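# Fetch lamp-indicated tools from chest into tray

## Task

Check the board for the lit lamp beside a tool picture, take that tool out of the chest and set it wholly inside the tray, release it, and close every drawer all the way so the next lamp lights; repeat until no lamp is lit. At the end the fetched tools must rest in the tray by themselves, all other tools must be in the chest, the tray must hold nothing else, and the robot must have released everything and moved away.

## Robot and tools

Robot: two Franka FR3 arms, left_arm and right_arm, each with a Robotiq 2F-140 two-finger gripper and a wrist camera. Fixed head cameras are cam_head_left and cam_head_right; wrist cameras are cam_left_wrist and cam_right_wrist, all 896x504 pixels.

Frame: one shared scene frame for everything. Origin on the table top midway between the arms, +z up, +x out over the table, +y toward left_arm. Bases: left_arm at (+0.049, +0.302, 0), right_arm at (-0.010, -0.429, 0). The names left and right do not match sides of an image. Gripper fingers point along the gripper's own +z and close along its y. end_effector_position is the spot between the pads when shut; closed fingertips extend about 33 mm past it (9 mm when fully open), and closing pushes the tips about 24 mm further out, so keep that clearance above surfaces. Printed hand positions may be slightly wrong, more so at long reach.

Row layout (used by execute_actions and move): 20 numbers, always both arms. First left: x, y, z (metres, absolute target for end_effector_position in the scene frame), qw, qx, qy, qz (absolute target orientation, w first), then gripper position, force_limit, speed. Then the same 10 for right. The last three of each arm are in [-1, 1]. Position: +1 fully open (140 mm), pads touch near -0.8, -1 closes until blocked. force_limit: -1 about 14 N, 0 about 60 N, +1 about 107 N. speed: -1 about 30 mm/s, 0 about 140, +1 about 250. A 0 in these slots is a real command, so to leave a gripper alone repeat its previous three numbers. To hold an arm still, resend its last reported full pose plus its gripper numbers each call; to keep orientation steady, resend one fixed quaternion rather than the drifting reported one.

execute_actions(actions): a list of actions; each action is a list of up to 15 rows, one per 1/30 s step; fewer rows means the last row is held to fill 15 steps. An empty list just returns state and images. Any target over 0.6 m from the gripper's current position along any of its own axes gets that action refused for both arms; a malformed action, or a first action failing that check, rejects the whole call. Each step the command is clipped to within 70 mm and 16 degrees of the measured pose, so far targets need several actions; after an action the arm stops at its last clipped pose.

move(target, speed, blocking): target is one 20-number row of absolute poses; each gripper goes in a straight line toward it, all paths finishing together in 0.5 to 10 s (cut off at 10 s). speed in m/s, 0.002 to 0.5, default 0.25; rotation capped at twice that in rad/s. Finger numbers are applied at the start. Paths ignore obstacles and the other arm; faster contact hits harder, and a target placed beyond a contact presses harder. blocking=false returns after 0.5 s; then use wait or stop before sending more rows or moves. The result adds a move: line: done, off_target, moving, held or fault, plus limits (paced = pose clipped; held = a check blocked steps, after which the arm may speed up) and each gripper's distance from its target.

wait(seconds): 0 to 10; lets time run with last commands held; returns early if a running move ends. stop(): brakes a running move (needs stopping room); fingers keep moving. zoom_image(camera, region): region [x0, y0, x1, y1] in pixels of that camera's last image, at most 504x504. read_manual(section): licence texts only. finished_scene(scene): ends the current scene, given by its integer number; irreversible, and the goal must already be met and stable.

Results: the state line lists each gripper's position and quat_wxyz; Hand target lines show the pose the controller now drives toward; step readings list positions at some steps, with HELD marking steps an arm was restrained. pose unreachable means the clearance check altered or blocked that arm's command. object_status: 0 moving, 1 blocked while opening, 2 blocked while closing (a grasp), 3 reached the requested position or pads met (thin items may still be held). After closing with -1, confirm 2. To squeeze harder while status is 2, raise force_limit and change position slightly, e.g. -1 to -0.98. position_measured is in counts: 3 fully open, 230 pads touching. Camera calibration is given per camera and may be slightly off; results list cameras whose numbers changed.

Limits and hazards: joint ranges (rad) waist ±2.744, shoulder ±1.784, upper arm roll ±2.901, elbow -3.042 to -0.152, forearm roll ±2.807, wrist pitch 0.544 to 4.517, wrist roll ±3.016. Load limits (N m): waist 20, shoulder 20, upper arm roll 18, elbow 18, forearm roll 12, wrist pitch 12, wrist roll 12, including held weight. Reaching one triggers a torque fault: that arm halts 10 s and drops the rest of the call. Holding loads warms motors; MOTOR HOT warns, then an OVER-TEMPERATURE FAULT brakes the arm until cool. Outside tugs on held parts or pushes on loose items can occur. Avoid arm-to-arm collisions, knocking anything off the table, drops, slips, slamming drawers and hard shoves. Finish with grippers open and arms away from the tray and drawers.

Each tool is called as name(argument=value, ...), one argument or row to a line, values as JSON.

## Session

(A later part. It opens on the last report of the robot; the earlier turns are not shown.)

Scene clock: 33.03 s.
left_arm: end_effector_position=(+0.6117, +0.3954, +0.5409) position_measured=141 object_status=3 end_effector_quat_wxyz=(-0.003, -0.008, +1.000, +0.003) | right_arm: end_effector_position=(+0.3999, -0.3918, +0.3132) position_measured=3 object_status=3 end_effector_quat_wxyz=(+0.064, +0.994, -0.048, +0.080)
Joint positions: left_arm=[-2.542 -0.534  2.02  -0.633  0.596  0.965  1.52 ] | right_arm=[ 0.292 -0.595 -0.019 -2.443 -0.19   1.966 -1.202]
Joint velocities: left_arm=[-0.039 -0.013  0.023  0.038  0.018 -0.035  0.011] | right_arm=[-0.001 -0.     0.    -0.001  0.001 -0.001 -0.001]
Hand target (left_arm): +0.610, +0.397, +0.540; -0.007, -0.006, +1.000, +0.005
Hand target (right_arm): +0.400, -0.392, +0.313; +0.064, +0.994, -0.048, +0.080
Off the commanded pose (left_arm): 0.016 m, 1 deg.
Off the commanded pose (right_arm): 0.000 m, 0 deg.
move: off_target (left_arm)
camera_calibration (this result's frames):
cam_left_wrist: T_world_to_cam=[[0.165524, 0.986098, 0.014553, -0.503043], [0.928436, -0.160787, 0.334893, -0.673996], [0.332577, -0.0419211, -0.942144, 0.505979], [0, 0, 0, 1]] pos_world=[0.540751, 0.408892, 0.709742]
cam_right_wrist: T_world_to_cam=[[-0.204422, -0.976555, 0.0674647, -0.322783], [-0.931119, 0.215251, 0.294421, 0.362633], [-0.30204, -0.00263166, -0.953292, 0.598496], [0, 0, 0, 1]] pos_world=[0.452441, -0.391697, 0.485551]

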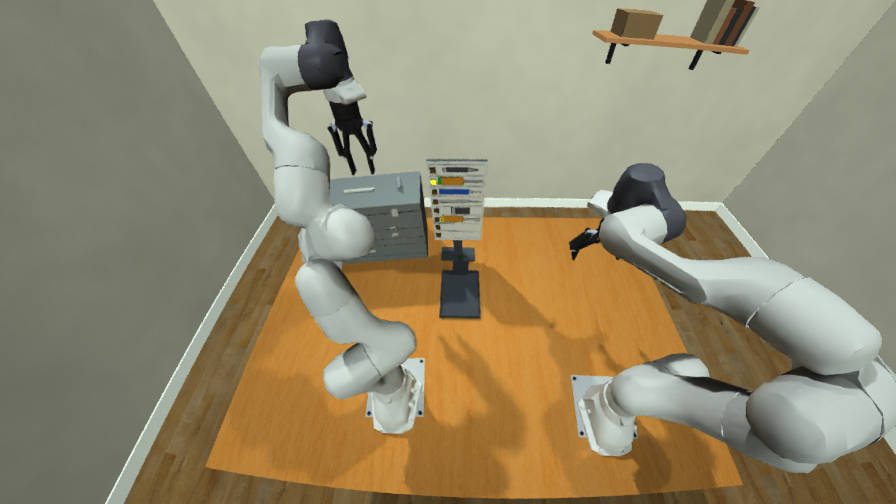

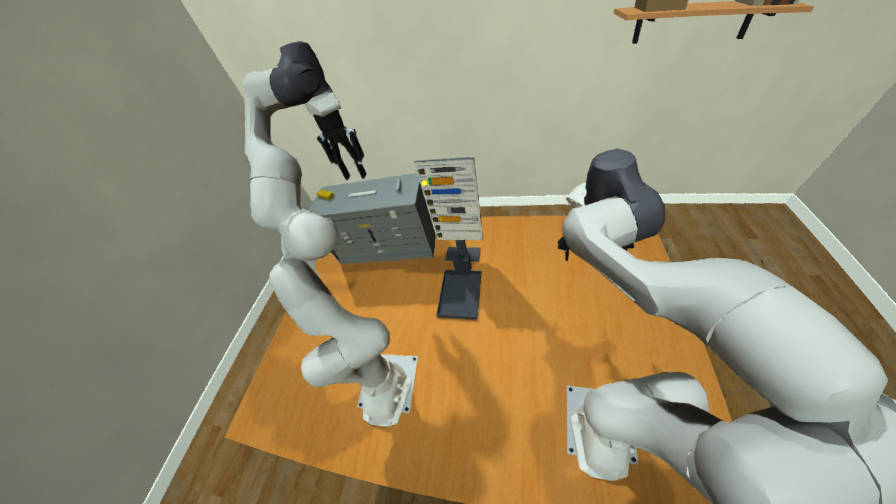

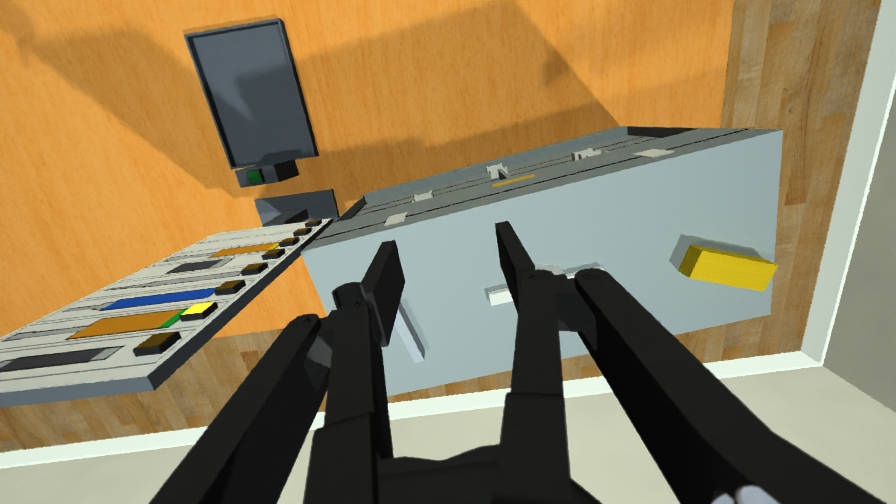

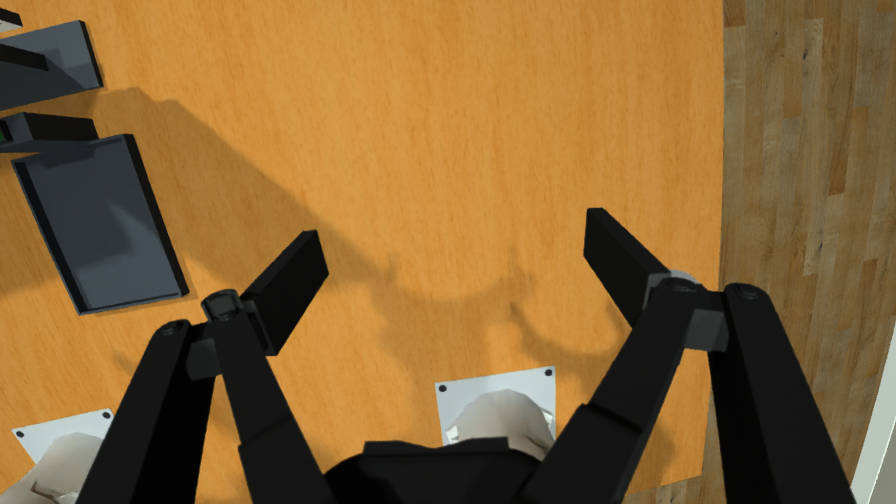

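move(
  target=[0.2,0.8,0.6,0,0,1,0,-0.1,0.5,1, 0.4,-0.392,0.313,0.064,0.994,-0.048,0.08,1,0,0],
  speed=0.4,
)

move(
  target=[-0.35,0.45,0.6,0,0,1,0,-0.1,0.5,1, 0.4,-0.392,0.313,0.064,0.994,-0.048,0.08,1,0,0],
  speed=0.4,
)

Scene clock: 36.10 s.
left_arm: end_effector_position=(+0.1985, +0.8131, +0.5992) position_measured=141 object_status=3 end_effector_quat_wxyz=(+0.008, -0.010, +0.999, +0.030) | right_arm: end_effector_position=(+0.3999, -0.3918, +0.3132) position_measured=3 object_status=3 end_effector_quat_wxyz=(+0.064, +0.994, -0.048, +0.080)
Joint positions: left_arm=[-1.413 -0.51   1.829 -0.508  0.744  0.853  2.633] | right_arm=[ 0.292 -0.595 -0.019 -2.443 -0.19   1.966 -1.202]
Joint velocities: left_arm=[-0.012  0.015  0.054  0.    -0.029  0.001  0.037] | right_arm=[ 0.    -0.001  0.     0.     0.001  0.    -0.   ]
Hand target (left_arm): +0.200, +0.811, +0.600; +0.009, -0.000, +1.000, +0.029
Hand target (right_arm): +0.400, -0.392, +0.313; +0.064, +0.994, -0.048, +0.080
Off the commanded pose (left_arm): 0.013 m, 4 deg.
Off the commanded pose (right_arm): 0.000 m, 0 deg.
elbow stopped short (left arm): the move would have taken joint 4 (elbow) straighter than the controller allows; a more bent joint 4 avoids this.
move: off_target (left_arm)
camera_calibration (this result's frames):
cam_left_wrist: T_world_to_cam=[[0.161512, 0.984355, 0.0704208, -0.878695], [0.921117, -0.175978, 0.347239, -0.236282], [0.354199, 0.00878246, -0.935129, 0.666102], [0, 0, 0, 1]] pos_world=[0.123631, 0.817517, 0.766816]
cam_right_wrist: T_world_to_cam=[[-0.204422, -0.976555, 0.0674648, -0.322783], [-0.931119, 0.215251, 0.294421, 0.362633], [-0.30204, -0.0026317, -0.953292, 0.598496], [0, 0, 0, 1]] pos_world=[0.452441, -0.391697, 0.485551]

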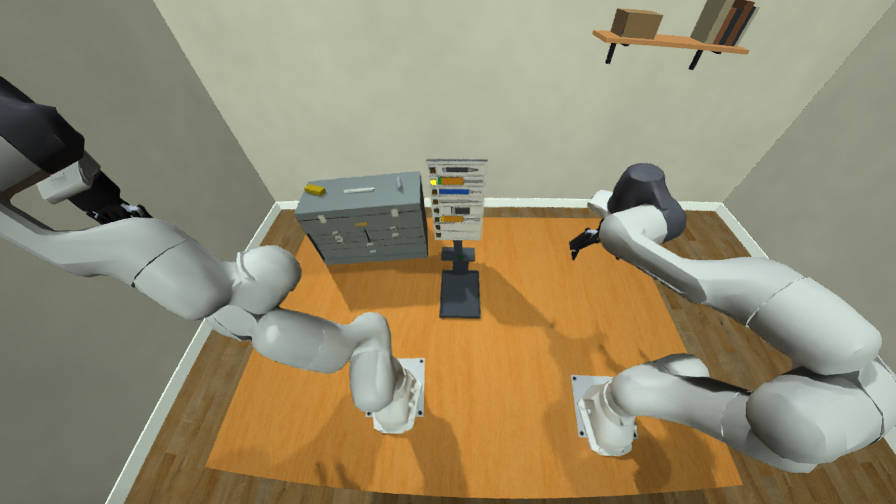

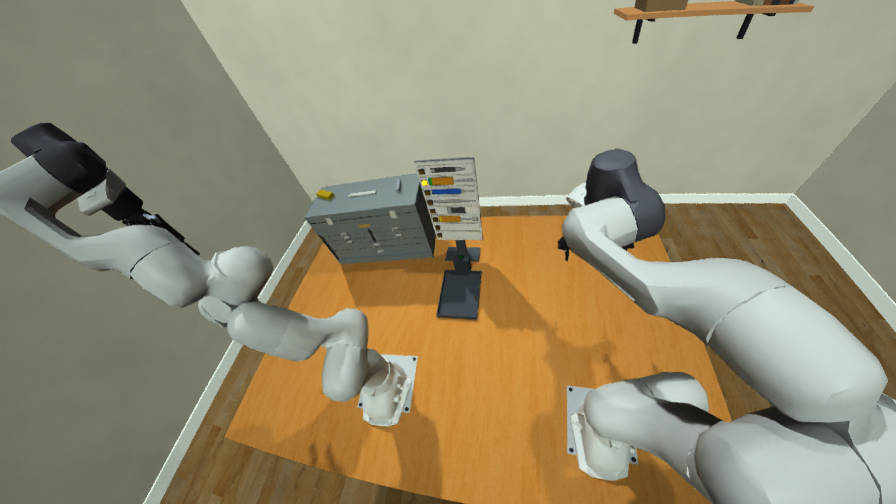

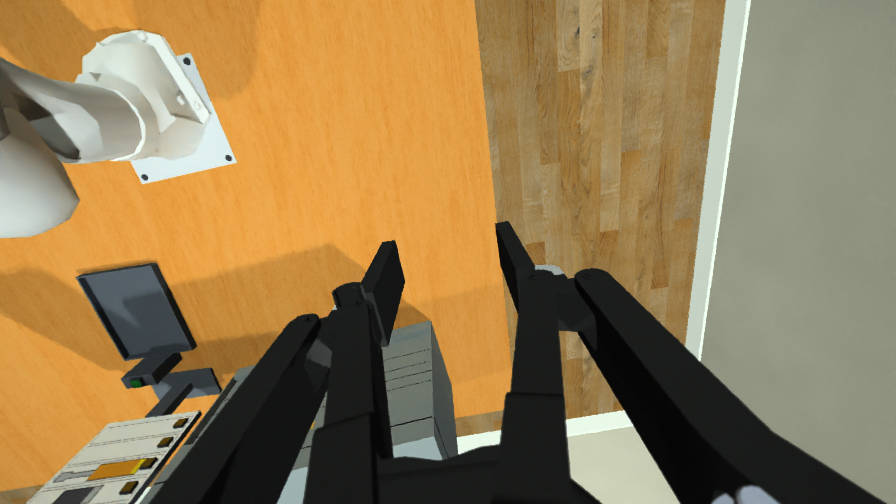

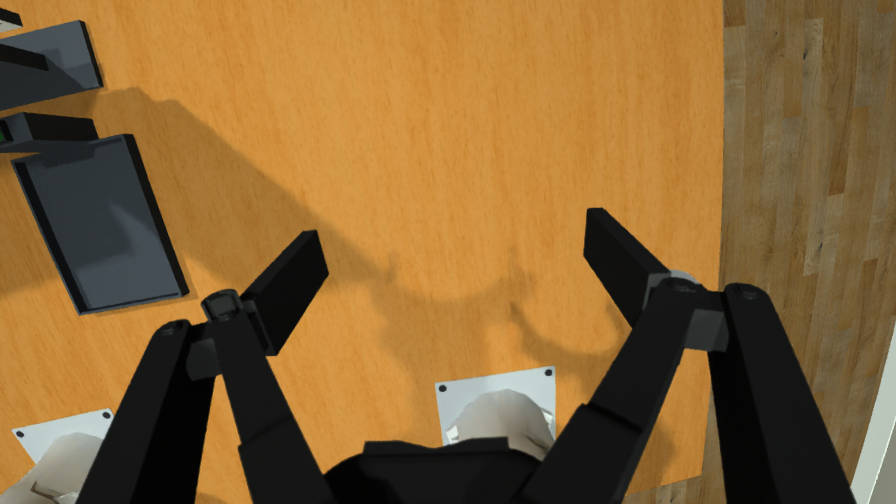

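Scene clock: 38.53 s.
left_arm: end_effector_position=(-0.3598, +0.4543, +0.6019) position_measured=141 object_status=3 end_effector_quat_wxyz=(+0.001, -0.197, +0.970, +0.142) | right_arm: end_effector_position=(+0.3999, -0.3918, +0.3132) position_measured=3 object_status=3 end_effector_quat_wxyz=(+0.064, +0.994, -0.048, +0.080)
Joint positions: left_arm=[ 0.322 -1.239  0.293 -1.268  1.351  0.562  3.003] | right_arm=[ 0.292 -0.595 -0.019 -2.443 -0.19   1.966 -1.202]
Joint velocities: left_arm=[-0.     0.001  0.001 -0.018  0.015  0.     0.002] | right_arm=[-0.     0.001 -0.    -0.     0.001 -0.     0.   ]
Hand target (left_arm): -0.360, +0.454, +0.603; -0.003, -0.195, +0.971, +0.141
Hand target (right_arm): +0.400, -0.392, +0.313; +0.064, +0.994, -0.048, +0.080
Off the commanded pose (left_arm): 0.011 m, 28 deg; orientation clipped at the last step of the last action.
Off the commanded pose (right_arm): 0.000 m, 0 deg.
joint sent to its limit (left arm) — the command would take joint 6 (wrist pitch) past its lower limit and joint 7 (wrist roll) past its upper limit, so those joints were sent only as far as their limits.
move: off_target (left_arm); limits=paced
camera_calibration (this result's frames):
cam_left_wrist: T_world_to_cam=[[-0.207893, 0.934392, 0.289297, -0.677453], [0.93658, 0.104846, 0.334402, 0.0995393], [0.282131, 0.34047, -0.89693, 0.669883], [0, 0, 0, 1]] pos_world=[-0.423058, 0.394495, 0.763537]
cam_right_wrist: T_world_to_cam=[[-0.204422, -0.976555, 0.0674649, -0.322783], [-0.931119, 0.215251, 0.294421, 0.362633], [-0.30204, -0.00263186, -0.953292, 0.598496], [0, 0, 0, 1]] pos_world=[0.452441, -0.391697, 0.485551]

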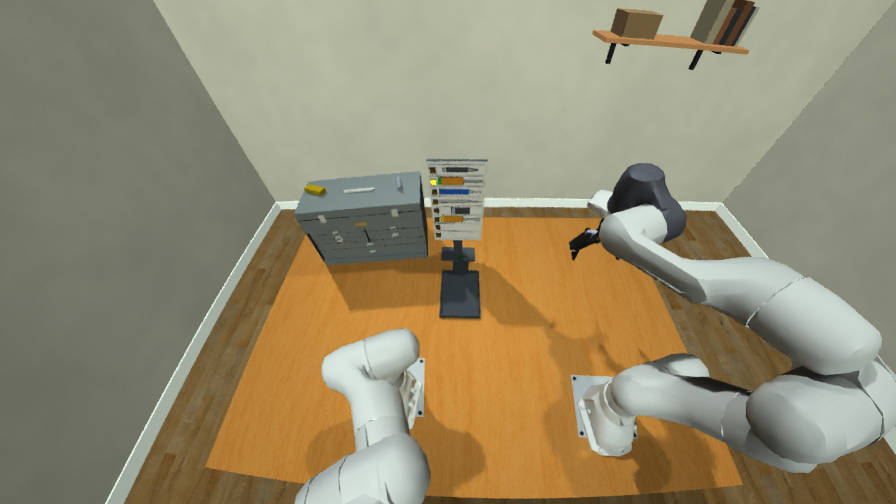

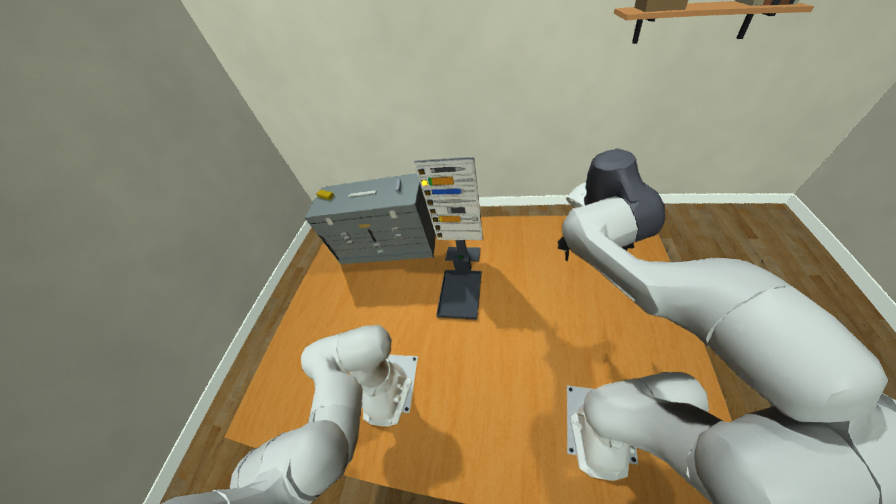

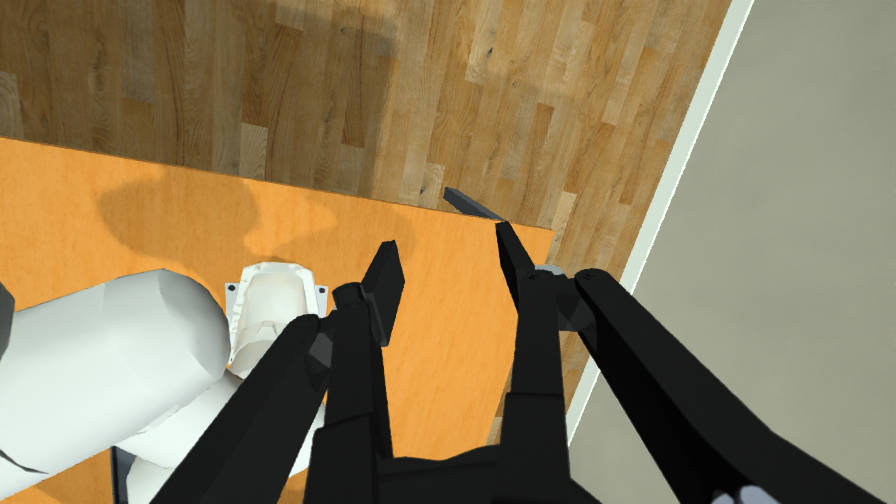

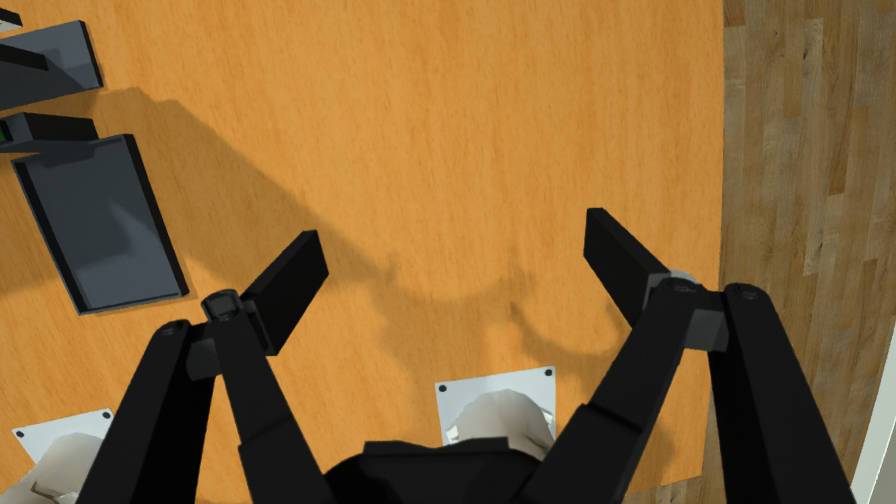

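move(
  target=[0.2,0.45,0.7,0,-0.707,0.707,0,-0.1,0.5,1, 0.4,-0.392,0.313,0.064,0.994,-0.048,0.08,1,0,0],
  speed=0.4,
)

move(
  target=[0.45,0.47,0.4,0,-0.99,0.1,0,-0.1,0.5,1, 0.4,-0.392,0.313,0.064,0.994,-0.048,0.08,1,0,0],
  speed=0.4,
)

Scene clock: 41.70 s.
left_arm: end_effector_position=(+0.2081, +0.4389, +0.7033) position_measured=141 object_status=3 end_effector_quat_wxyz=(+0.006, -0.695, +0.719, +0.004) | right_arm: end_effector_position=(+0.3999, -0.3918, +0.3132) position_measured=3 object_status=3 end_effector_quat_wxyz=(+0.064, +0.994, -0.048, +0.080)
Joint positions: left_arm=[ 1.671 -0.433 -0.381 -0.934 -0.298  0.564  1.162] | right_arm=[ 0.292 -0.595 -0.019 -2.443 -0.19   1.966 -1.202]
Joint velocities: left_arm=[-0.106  0.032  0.017  0.013  0.036  0.    -0.1  ] | right_arm=[ 0.001  0.001  0.001  0.001  0.     0.    -0.001]
Hand target (left_arm): +0.206, +0.439, +0.703; -0.004, +0.708, -0.706, -0.004
Hand target (right_arm): +0.400, -0.392, +0.313; +0.064, +0.994, -0.048, +0.080
Off the commanded pose (left_arm): 0.014 m, 2 deg.
Off the commanded pose (right_arm): 0.000 m, 0 deg.
joint sent to its limit (left arm) — the command would take joint 6 (wrist pitch) past its lower limit, so that joint was sent only as far as its limit.
move: off_target (left_arm); limits=paced
camera_calibration (this result's frames):
cam_left_wrist: T_world_to_cam=[[-0.976814, 0.213929, 0.00833906, 0.0994795], [0.202887, 0.912553, 0.355083, -0.680934], [0.0683527, 0.348542, -0.934798, 0.673448], [0, 0, 0, 1]] pos_world=[0.189294, 0.365382, 0.870496]
cam_right_wrist: T_world_to_cam=[[-0.204422, -0.976555, 0.0674648, -0.322783], [-0.931119, 0.215251, 0.294421, 0.362633], [-0.30204, -0.00263174, -0.953292, 0.598496], [0, 0, 0, 1]] pos_world=[0.452441, -0.391697, 0.485551]

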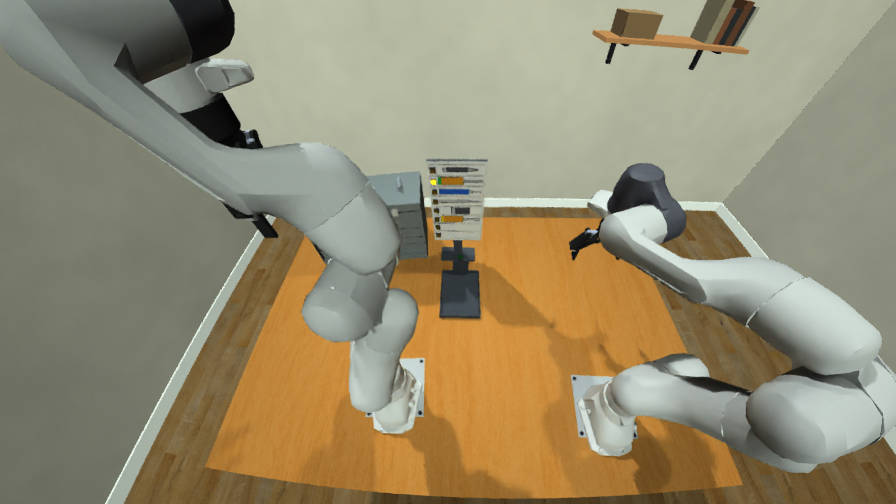

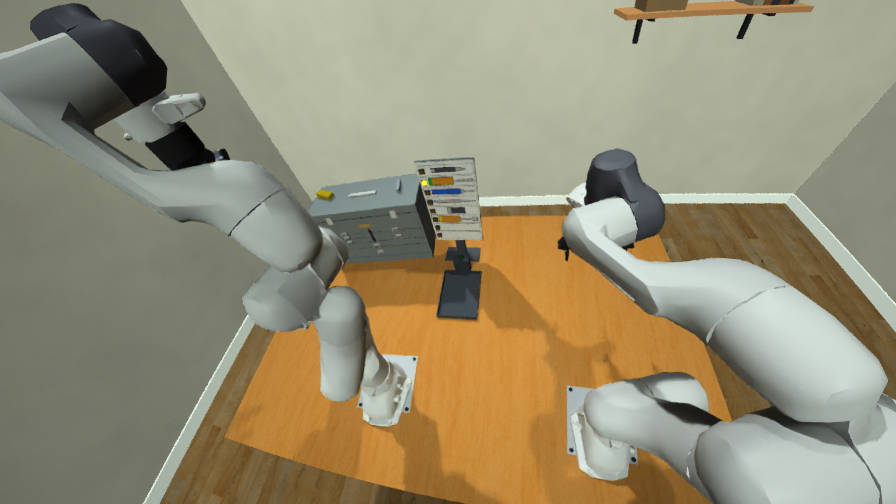

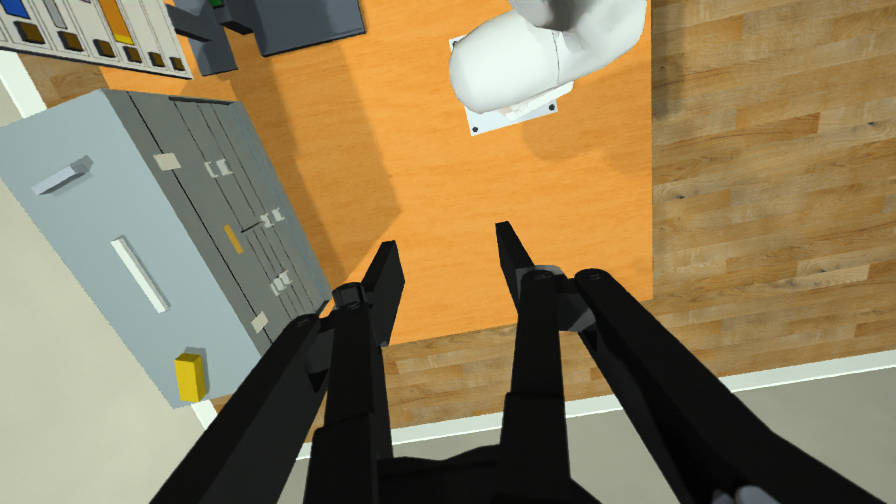

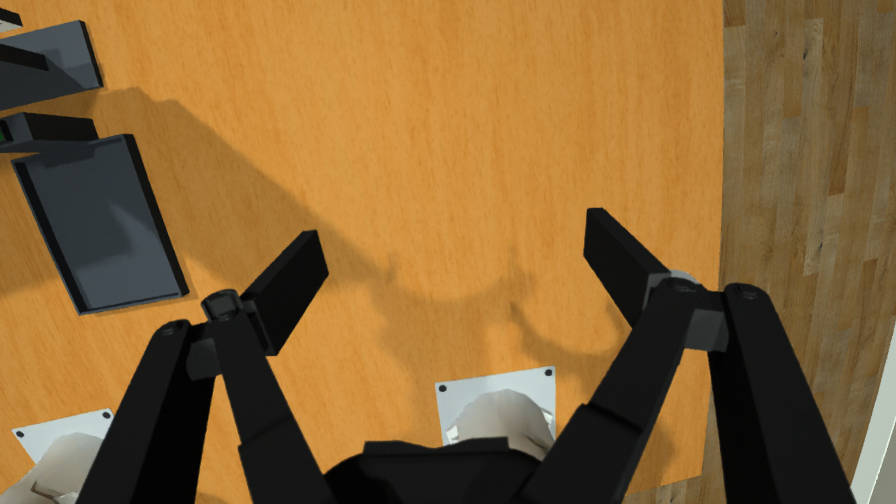

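Scene clock: 44.57 s.
left_arm: end_effector_position=(+0.4482, +0.4705, +0.3973) position_measured=141 object_status=3 end_effector_quat_wxyz=(-0.000, +0.994, -0.108, -0.007) | right_arm: end_effector_position=(+0.3999, -0.3918, +0.3132) position_measured=3 object_status=3 end_effector_quat_wxyz=(+0.064, +0.994, -0.048, +0.080)
Joint positions: left_arm=[ 2.435 -1.516 -0.683 -1.861 -1.142  0.758  0.081] | right_arm=[ 0.292 -0.595 -0.019 -2.443 -0.19   1.966 -1.202]
Joint velocities: left_arm=[ 0.001 -0.    -0.    -0.001  0.    -0.001 -0.032] | right_arm=[-0.    -0.001  0.     0.001  0.    -0.     0.001]
Hand target (left_arm): +0.449, +0.470, +0.397; +0.000, +0.995, -0.101, -0.005
Hand target (right_arm): +0.400, -0.392, +0.313; +0.064, +0.994, -0.048, +0.080
Off the commanded pose (left_arm): 0.003 m, 1 deg.
Off the commanded pose (right_arm): 0.000 m, 0 deg.
move: done
camera_calibration (this result's frames):
cam_left_wrist: T_world_to_cam=[[-0.388789, -0.921247, 0.0121078, 0.598834], [-0.859992, 0.36759, 0.353965, 0.0833233], [-0.33054, 0.127205, -0.93518, 0.643066], [0, 0, 0, 1]] pos_world=[0.517037, 0.439244, 0.564639]
cam_right_wrist: T_world_to_cam=[[-0.204422, -0.976555, 0.0674649, -0.322783], [-0.931119, 0.215251, 0.294421, 0.362633], [-0.30204, -0.00263176, -0.953292, 0.598496], [0, 0, 0, 1]] pos_world=[0.452441, -0.391697, 0.485551]

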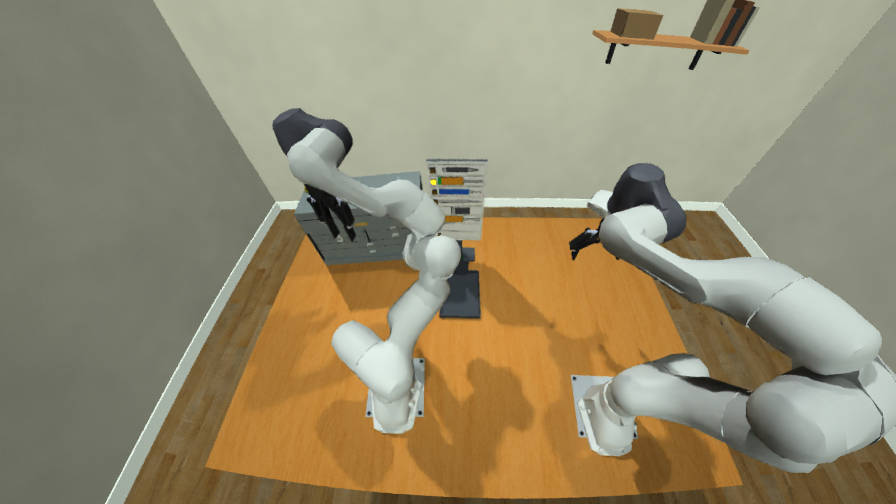

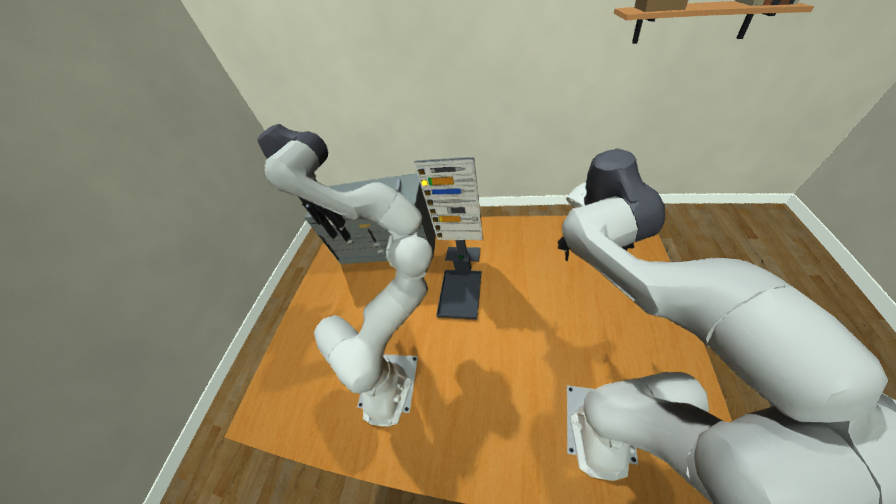

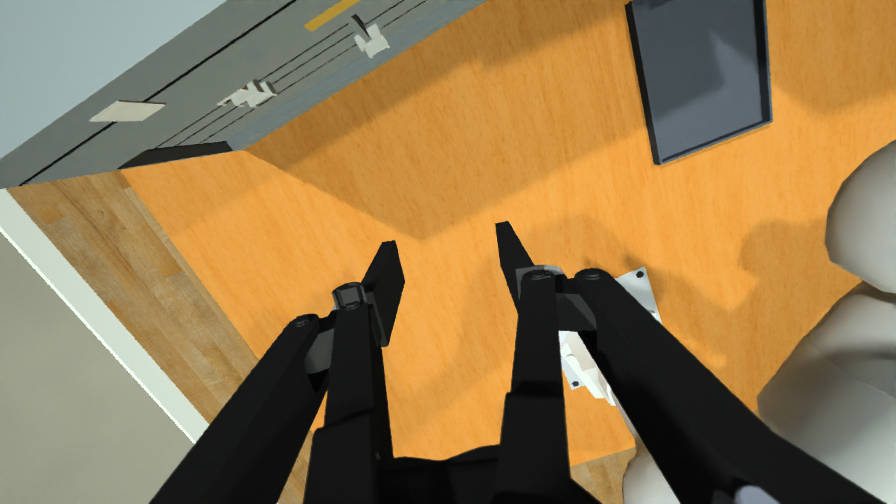

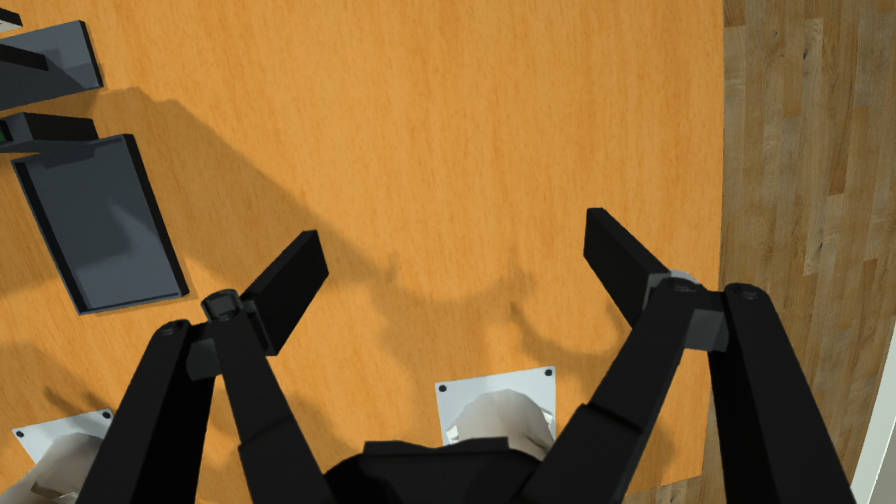

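move(
  target=[0.2,0.45,0.7,0,-0.707,0.707,0,-0.1,0.5,1, 0.4,-0.392,0.313,0.064,0.994,-0.048,0.08,1,0,0],
  speed=0.4,
)

move(
  target=[0.1,0.85,0.4,0,-0.707,0.707,0,-0.1,0.5,1, 0.4,-0.392,0.313,0.064,0.994,-0.048,0.08,1,0,0],
  speed=0.4,
)

Scene clock: 47.33 s.
left_arm: end_effector_position=(+0.2027, +0.4506, +0.7031) position_measured=141 object_status=3 end_effector_quat_wxyz=(-0.006, +0.711, -0.703, +0.004) | right_arm: end_effector_position=(+0.3999, -0.3918, +0.3132) position_measured=3 object_status=3 end_effector_quat_wxyz=(+0.064, +0.994, -0.048, +0.080)
Joint positions: left_arm=[ 1.654 -0.407 -0.363 -0.93  -0.287  0.571  1.125] | right_arm=[ 0.292 -0.595 -0.019 -2.443 -0.19   1.966 -1.202]
Joint velocities: left_arm=[-0.012  0.003 -0.     0.     0.008 -0.007  0.02 ] | right_arm=[-0.001 -0.001 -0.001  0.001 -0.001  0.001  0.   ]
Hand target (left_arm): +0.202, +0.450, +0.703; -0.003, +0.707, -0.707, +0.003
Hand target (right_arm): +0.400, -0.392, +0.313; +0.064, +0.994, -0.048, +0.080
Off the commanded pose (left_arm): 0.004 m, 1 deg.
Off the commanded pose (right_arm): 0.000 m, 0 deg.
move: off_target (left_arm)
camera_calibration (this result's frames):
cam_left_wrist: T_world_to_cam=[[-0.985417, 0.170124, -0.00327194, 0.121339], [0.158464, 0.924545, 0.346564, -0.680875], [0.0619839, 0.340991, -0.938021, 0.676551], [0, 0, 0, 1]] pos_world=[0.185529, 0.378158, 0.870983]
cam_right_wrist: T_world_to_cam=[[-0.204422, -0.976555, 0.0674649, -0.322783], [-0.931119, 0.215251, 0.294421, 0.362633], [-0.30204, -0.00263181, -0.953292, 0.598496], [0, 0, 0, 1]] pos_world=[0.452441, -0.391697, 0.485551]

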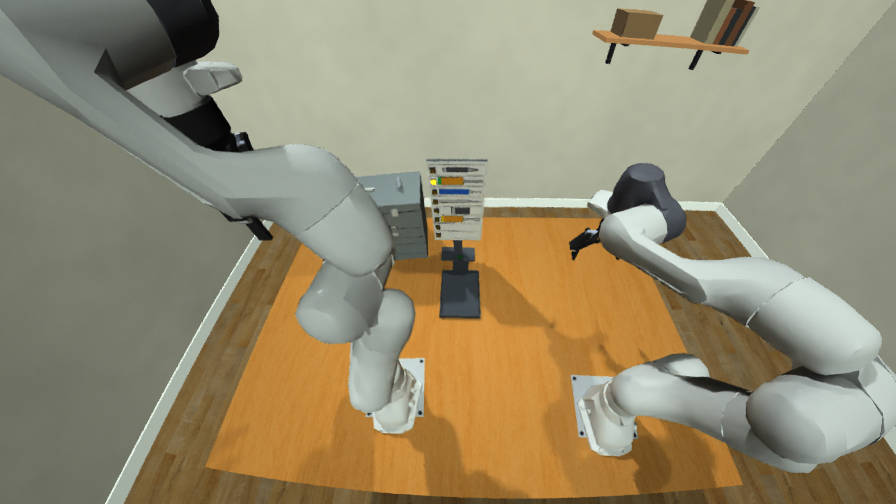

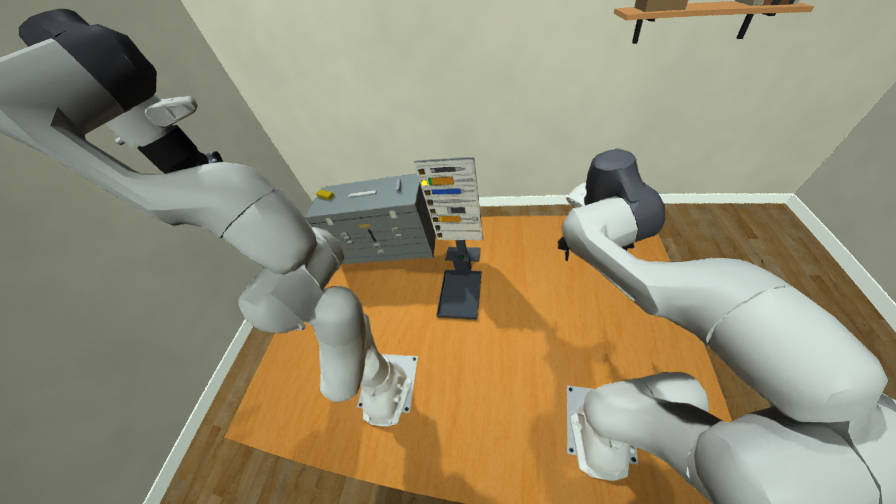

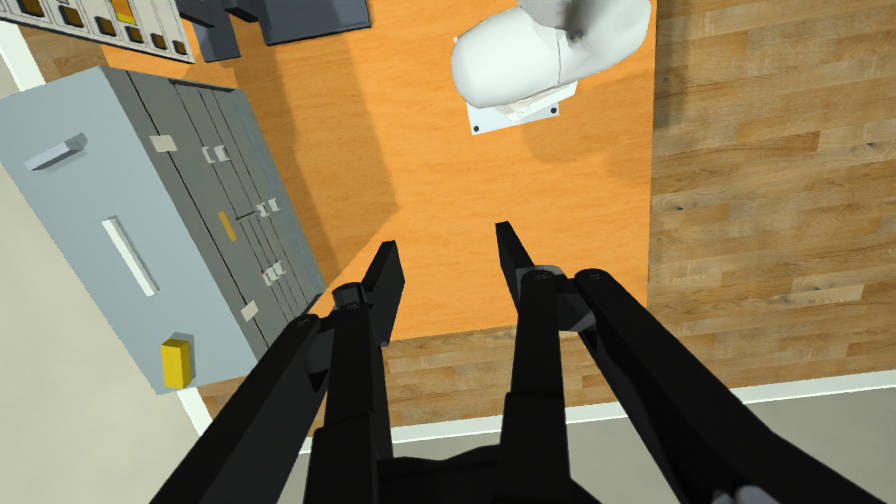

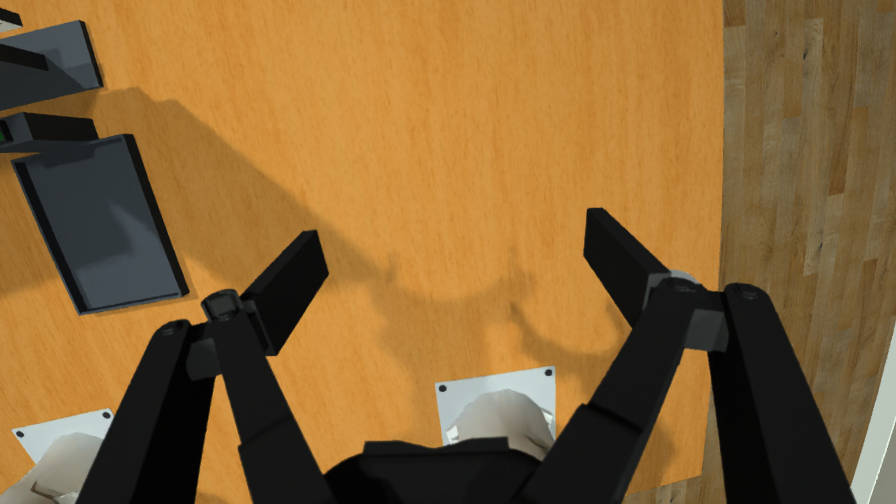

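Scene clock: 49.40 s.
left_arm: end_effector_position=(+0.1044, +0.8517, +0.4024) position_measured=141 object_status=3 end_effector_quat_wxyz=(+0.003, +0.709, -0.705, +0.001) | right_arm: end_effector_position=(+0.3999, -0.3918, +0.3132) position_measured=3 object_status=3 end_effector_quat_wxyz=(+0.064, +0.994, -0.048, +0.080)
Joint positions: left_arm=[ 1.655 -0.008 -0.247 -1.607  0.001  1.592  1.465] | right_arm=[ 0.292 -0.595 -0.019 -2.443 -0.19   1.966 -1.202]
Joint velocities: left_arm=[ 0.001  0.001 -0.     0.001  0.003  0.009  0.009] | right_arm=[-0.     0.001  0.002 -0.001 -0.    -0.     0.002]
Hand target (left_arm): +0.103, +0.854, +0.404; +0.002, +0.706, -0.708, -0.003
Hand target (right_arm): +0.400, -0.392, +0.313; +0.064, +0.994, -0.048, +0.080
Off the commanded pose (left_arm): 0.005 m, 0 deg.
Off the commanded pose (right_arm): 0.000 m, 0 deg.
move: off_target (left_arm)
camera_calibration (this result's frames):
cam_left_wrist: T_world_to_cam=[[-0.984211, 0.176617, 0.0116158, -0.0563997], [0.17021, 0.926422, 0.335815, -0.930435], [0.0485496, 0.33249, -0.941856, 0.273912], [0, 0, 0, 1]] pos_world=[0.0895622, 0.780863, 0.571094]
cam_right_wrist: T_world_to_cam=[[-0.204422, -0.976555, 0.0674649, -0.322783], [-0.931119, 0.215251, 0.294421, 0.362633], [-0.30204, -0.00263181, -0.953292, 0.598496], [0, 0, 0, 1]] pos_world=[0.452441, -0.391697, 0.485551]

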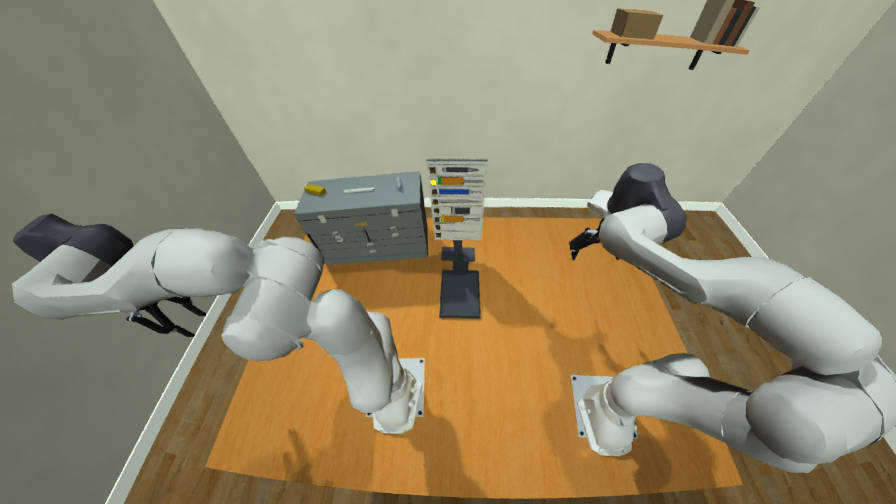

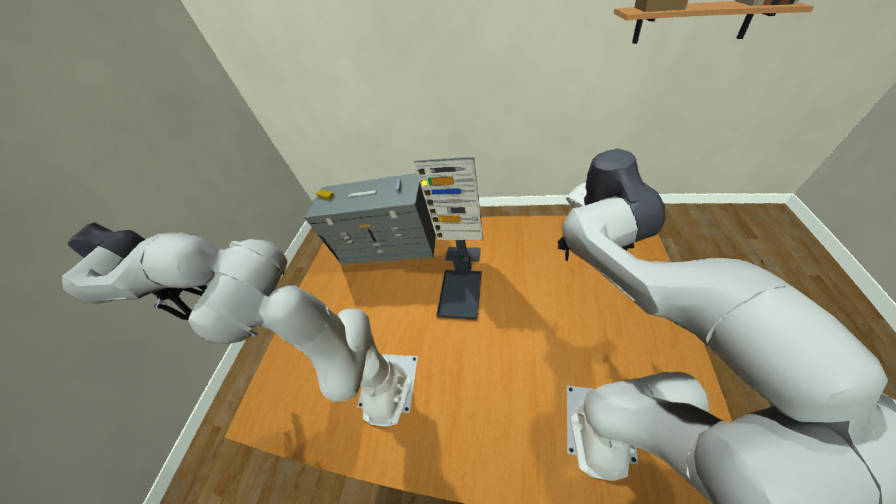

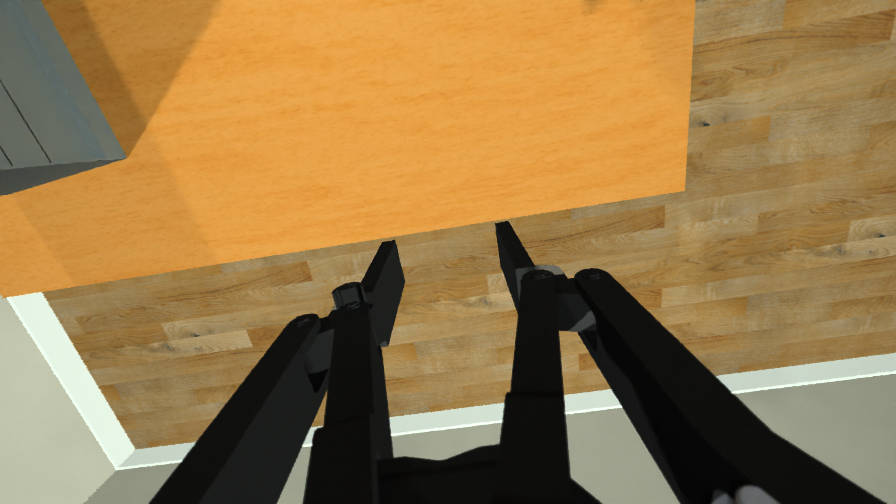

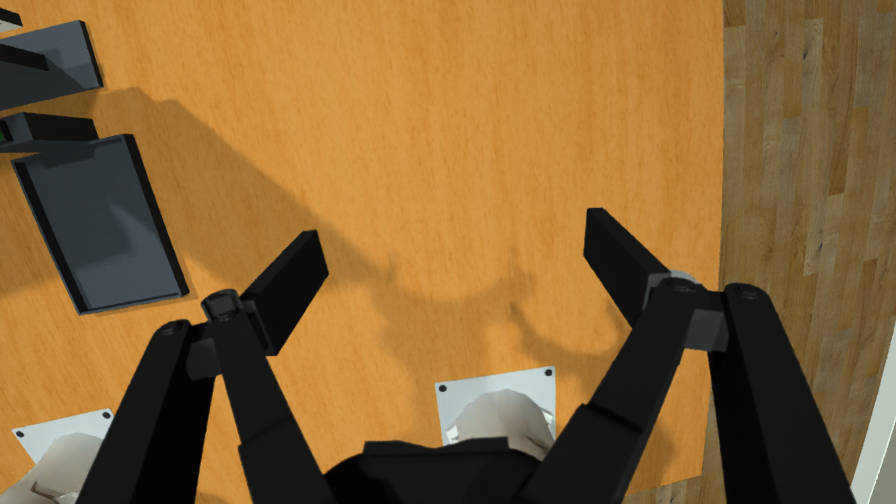

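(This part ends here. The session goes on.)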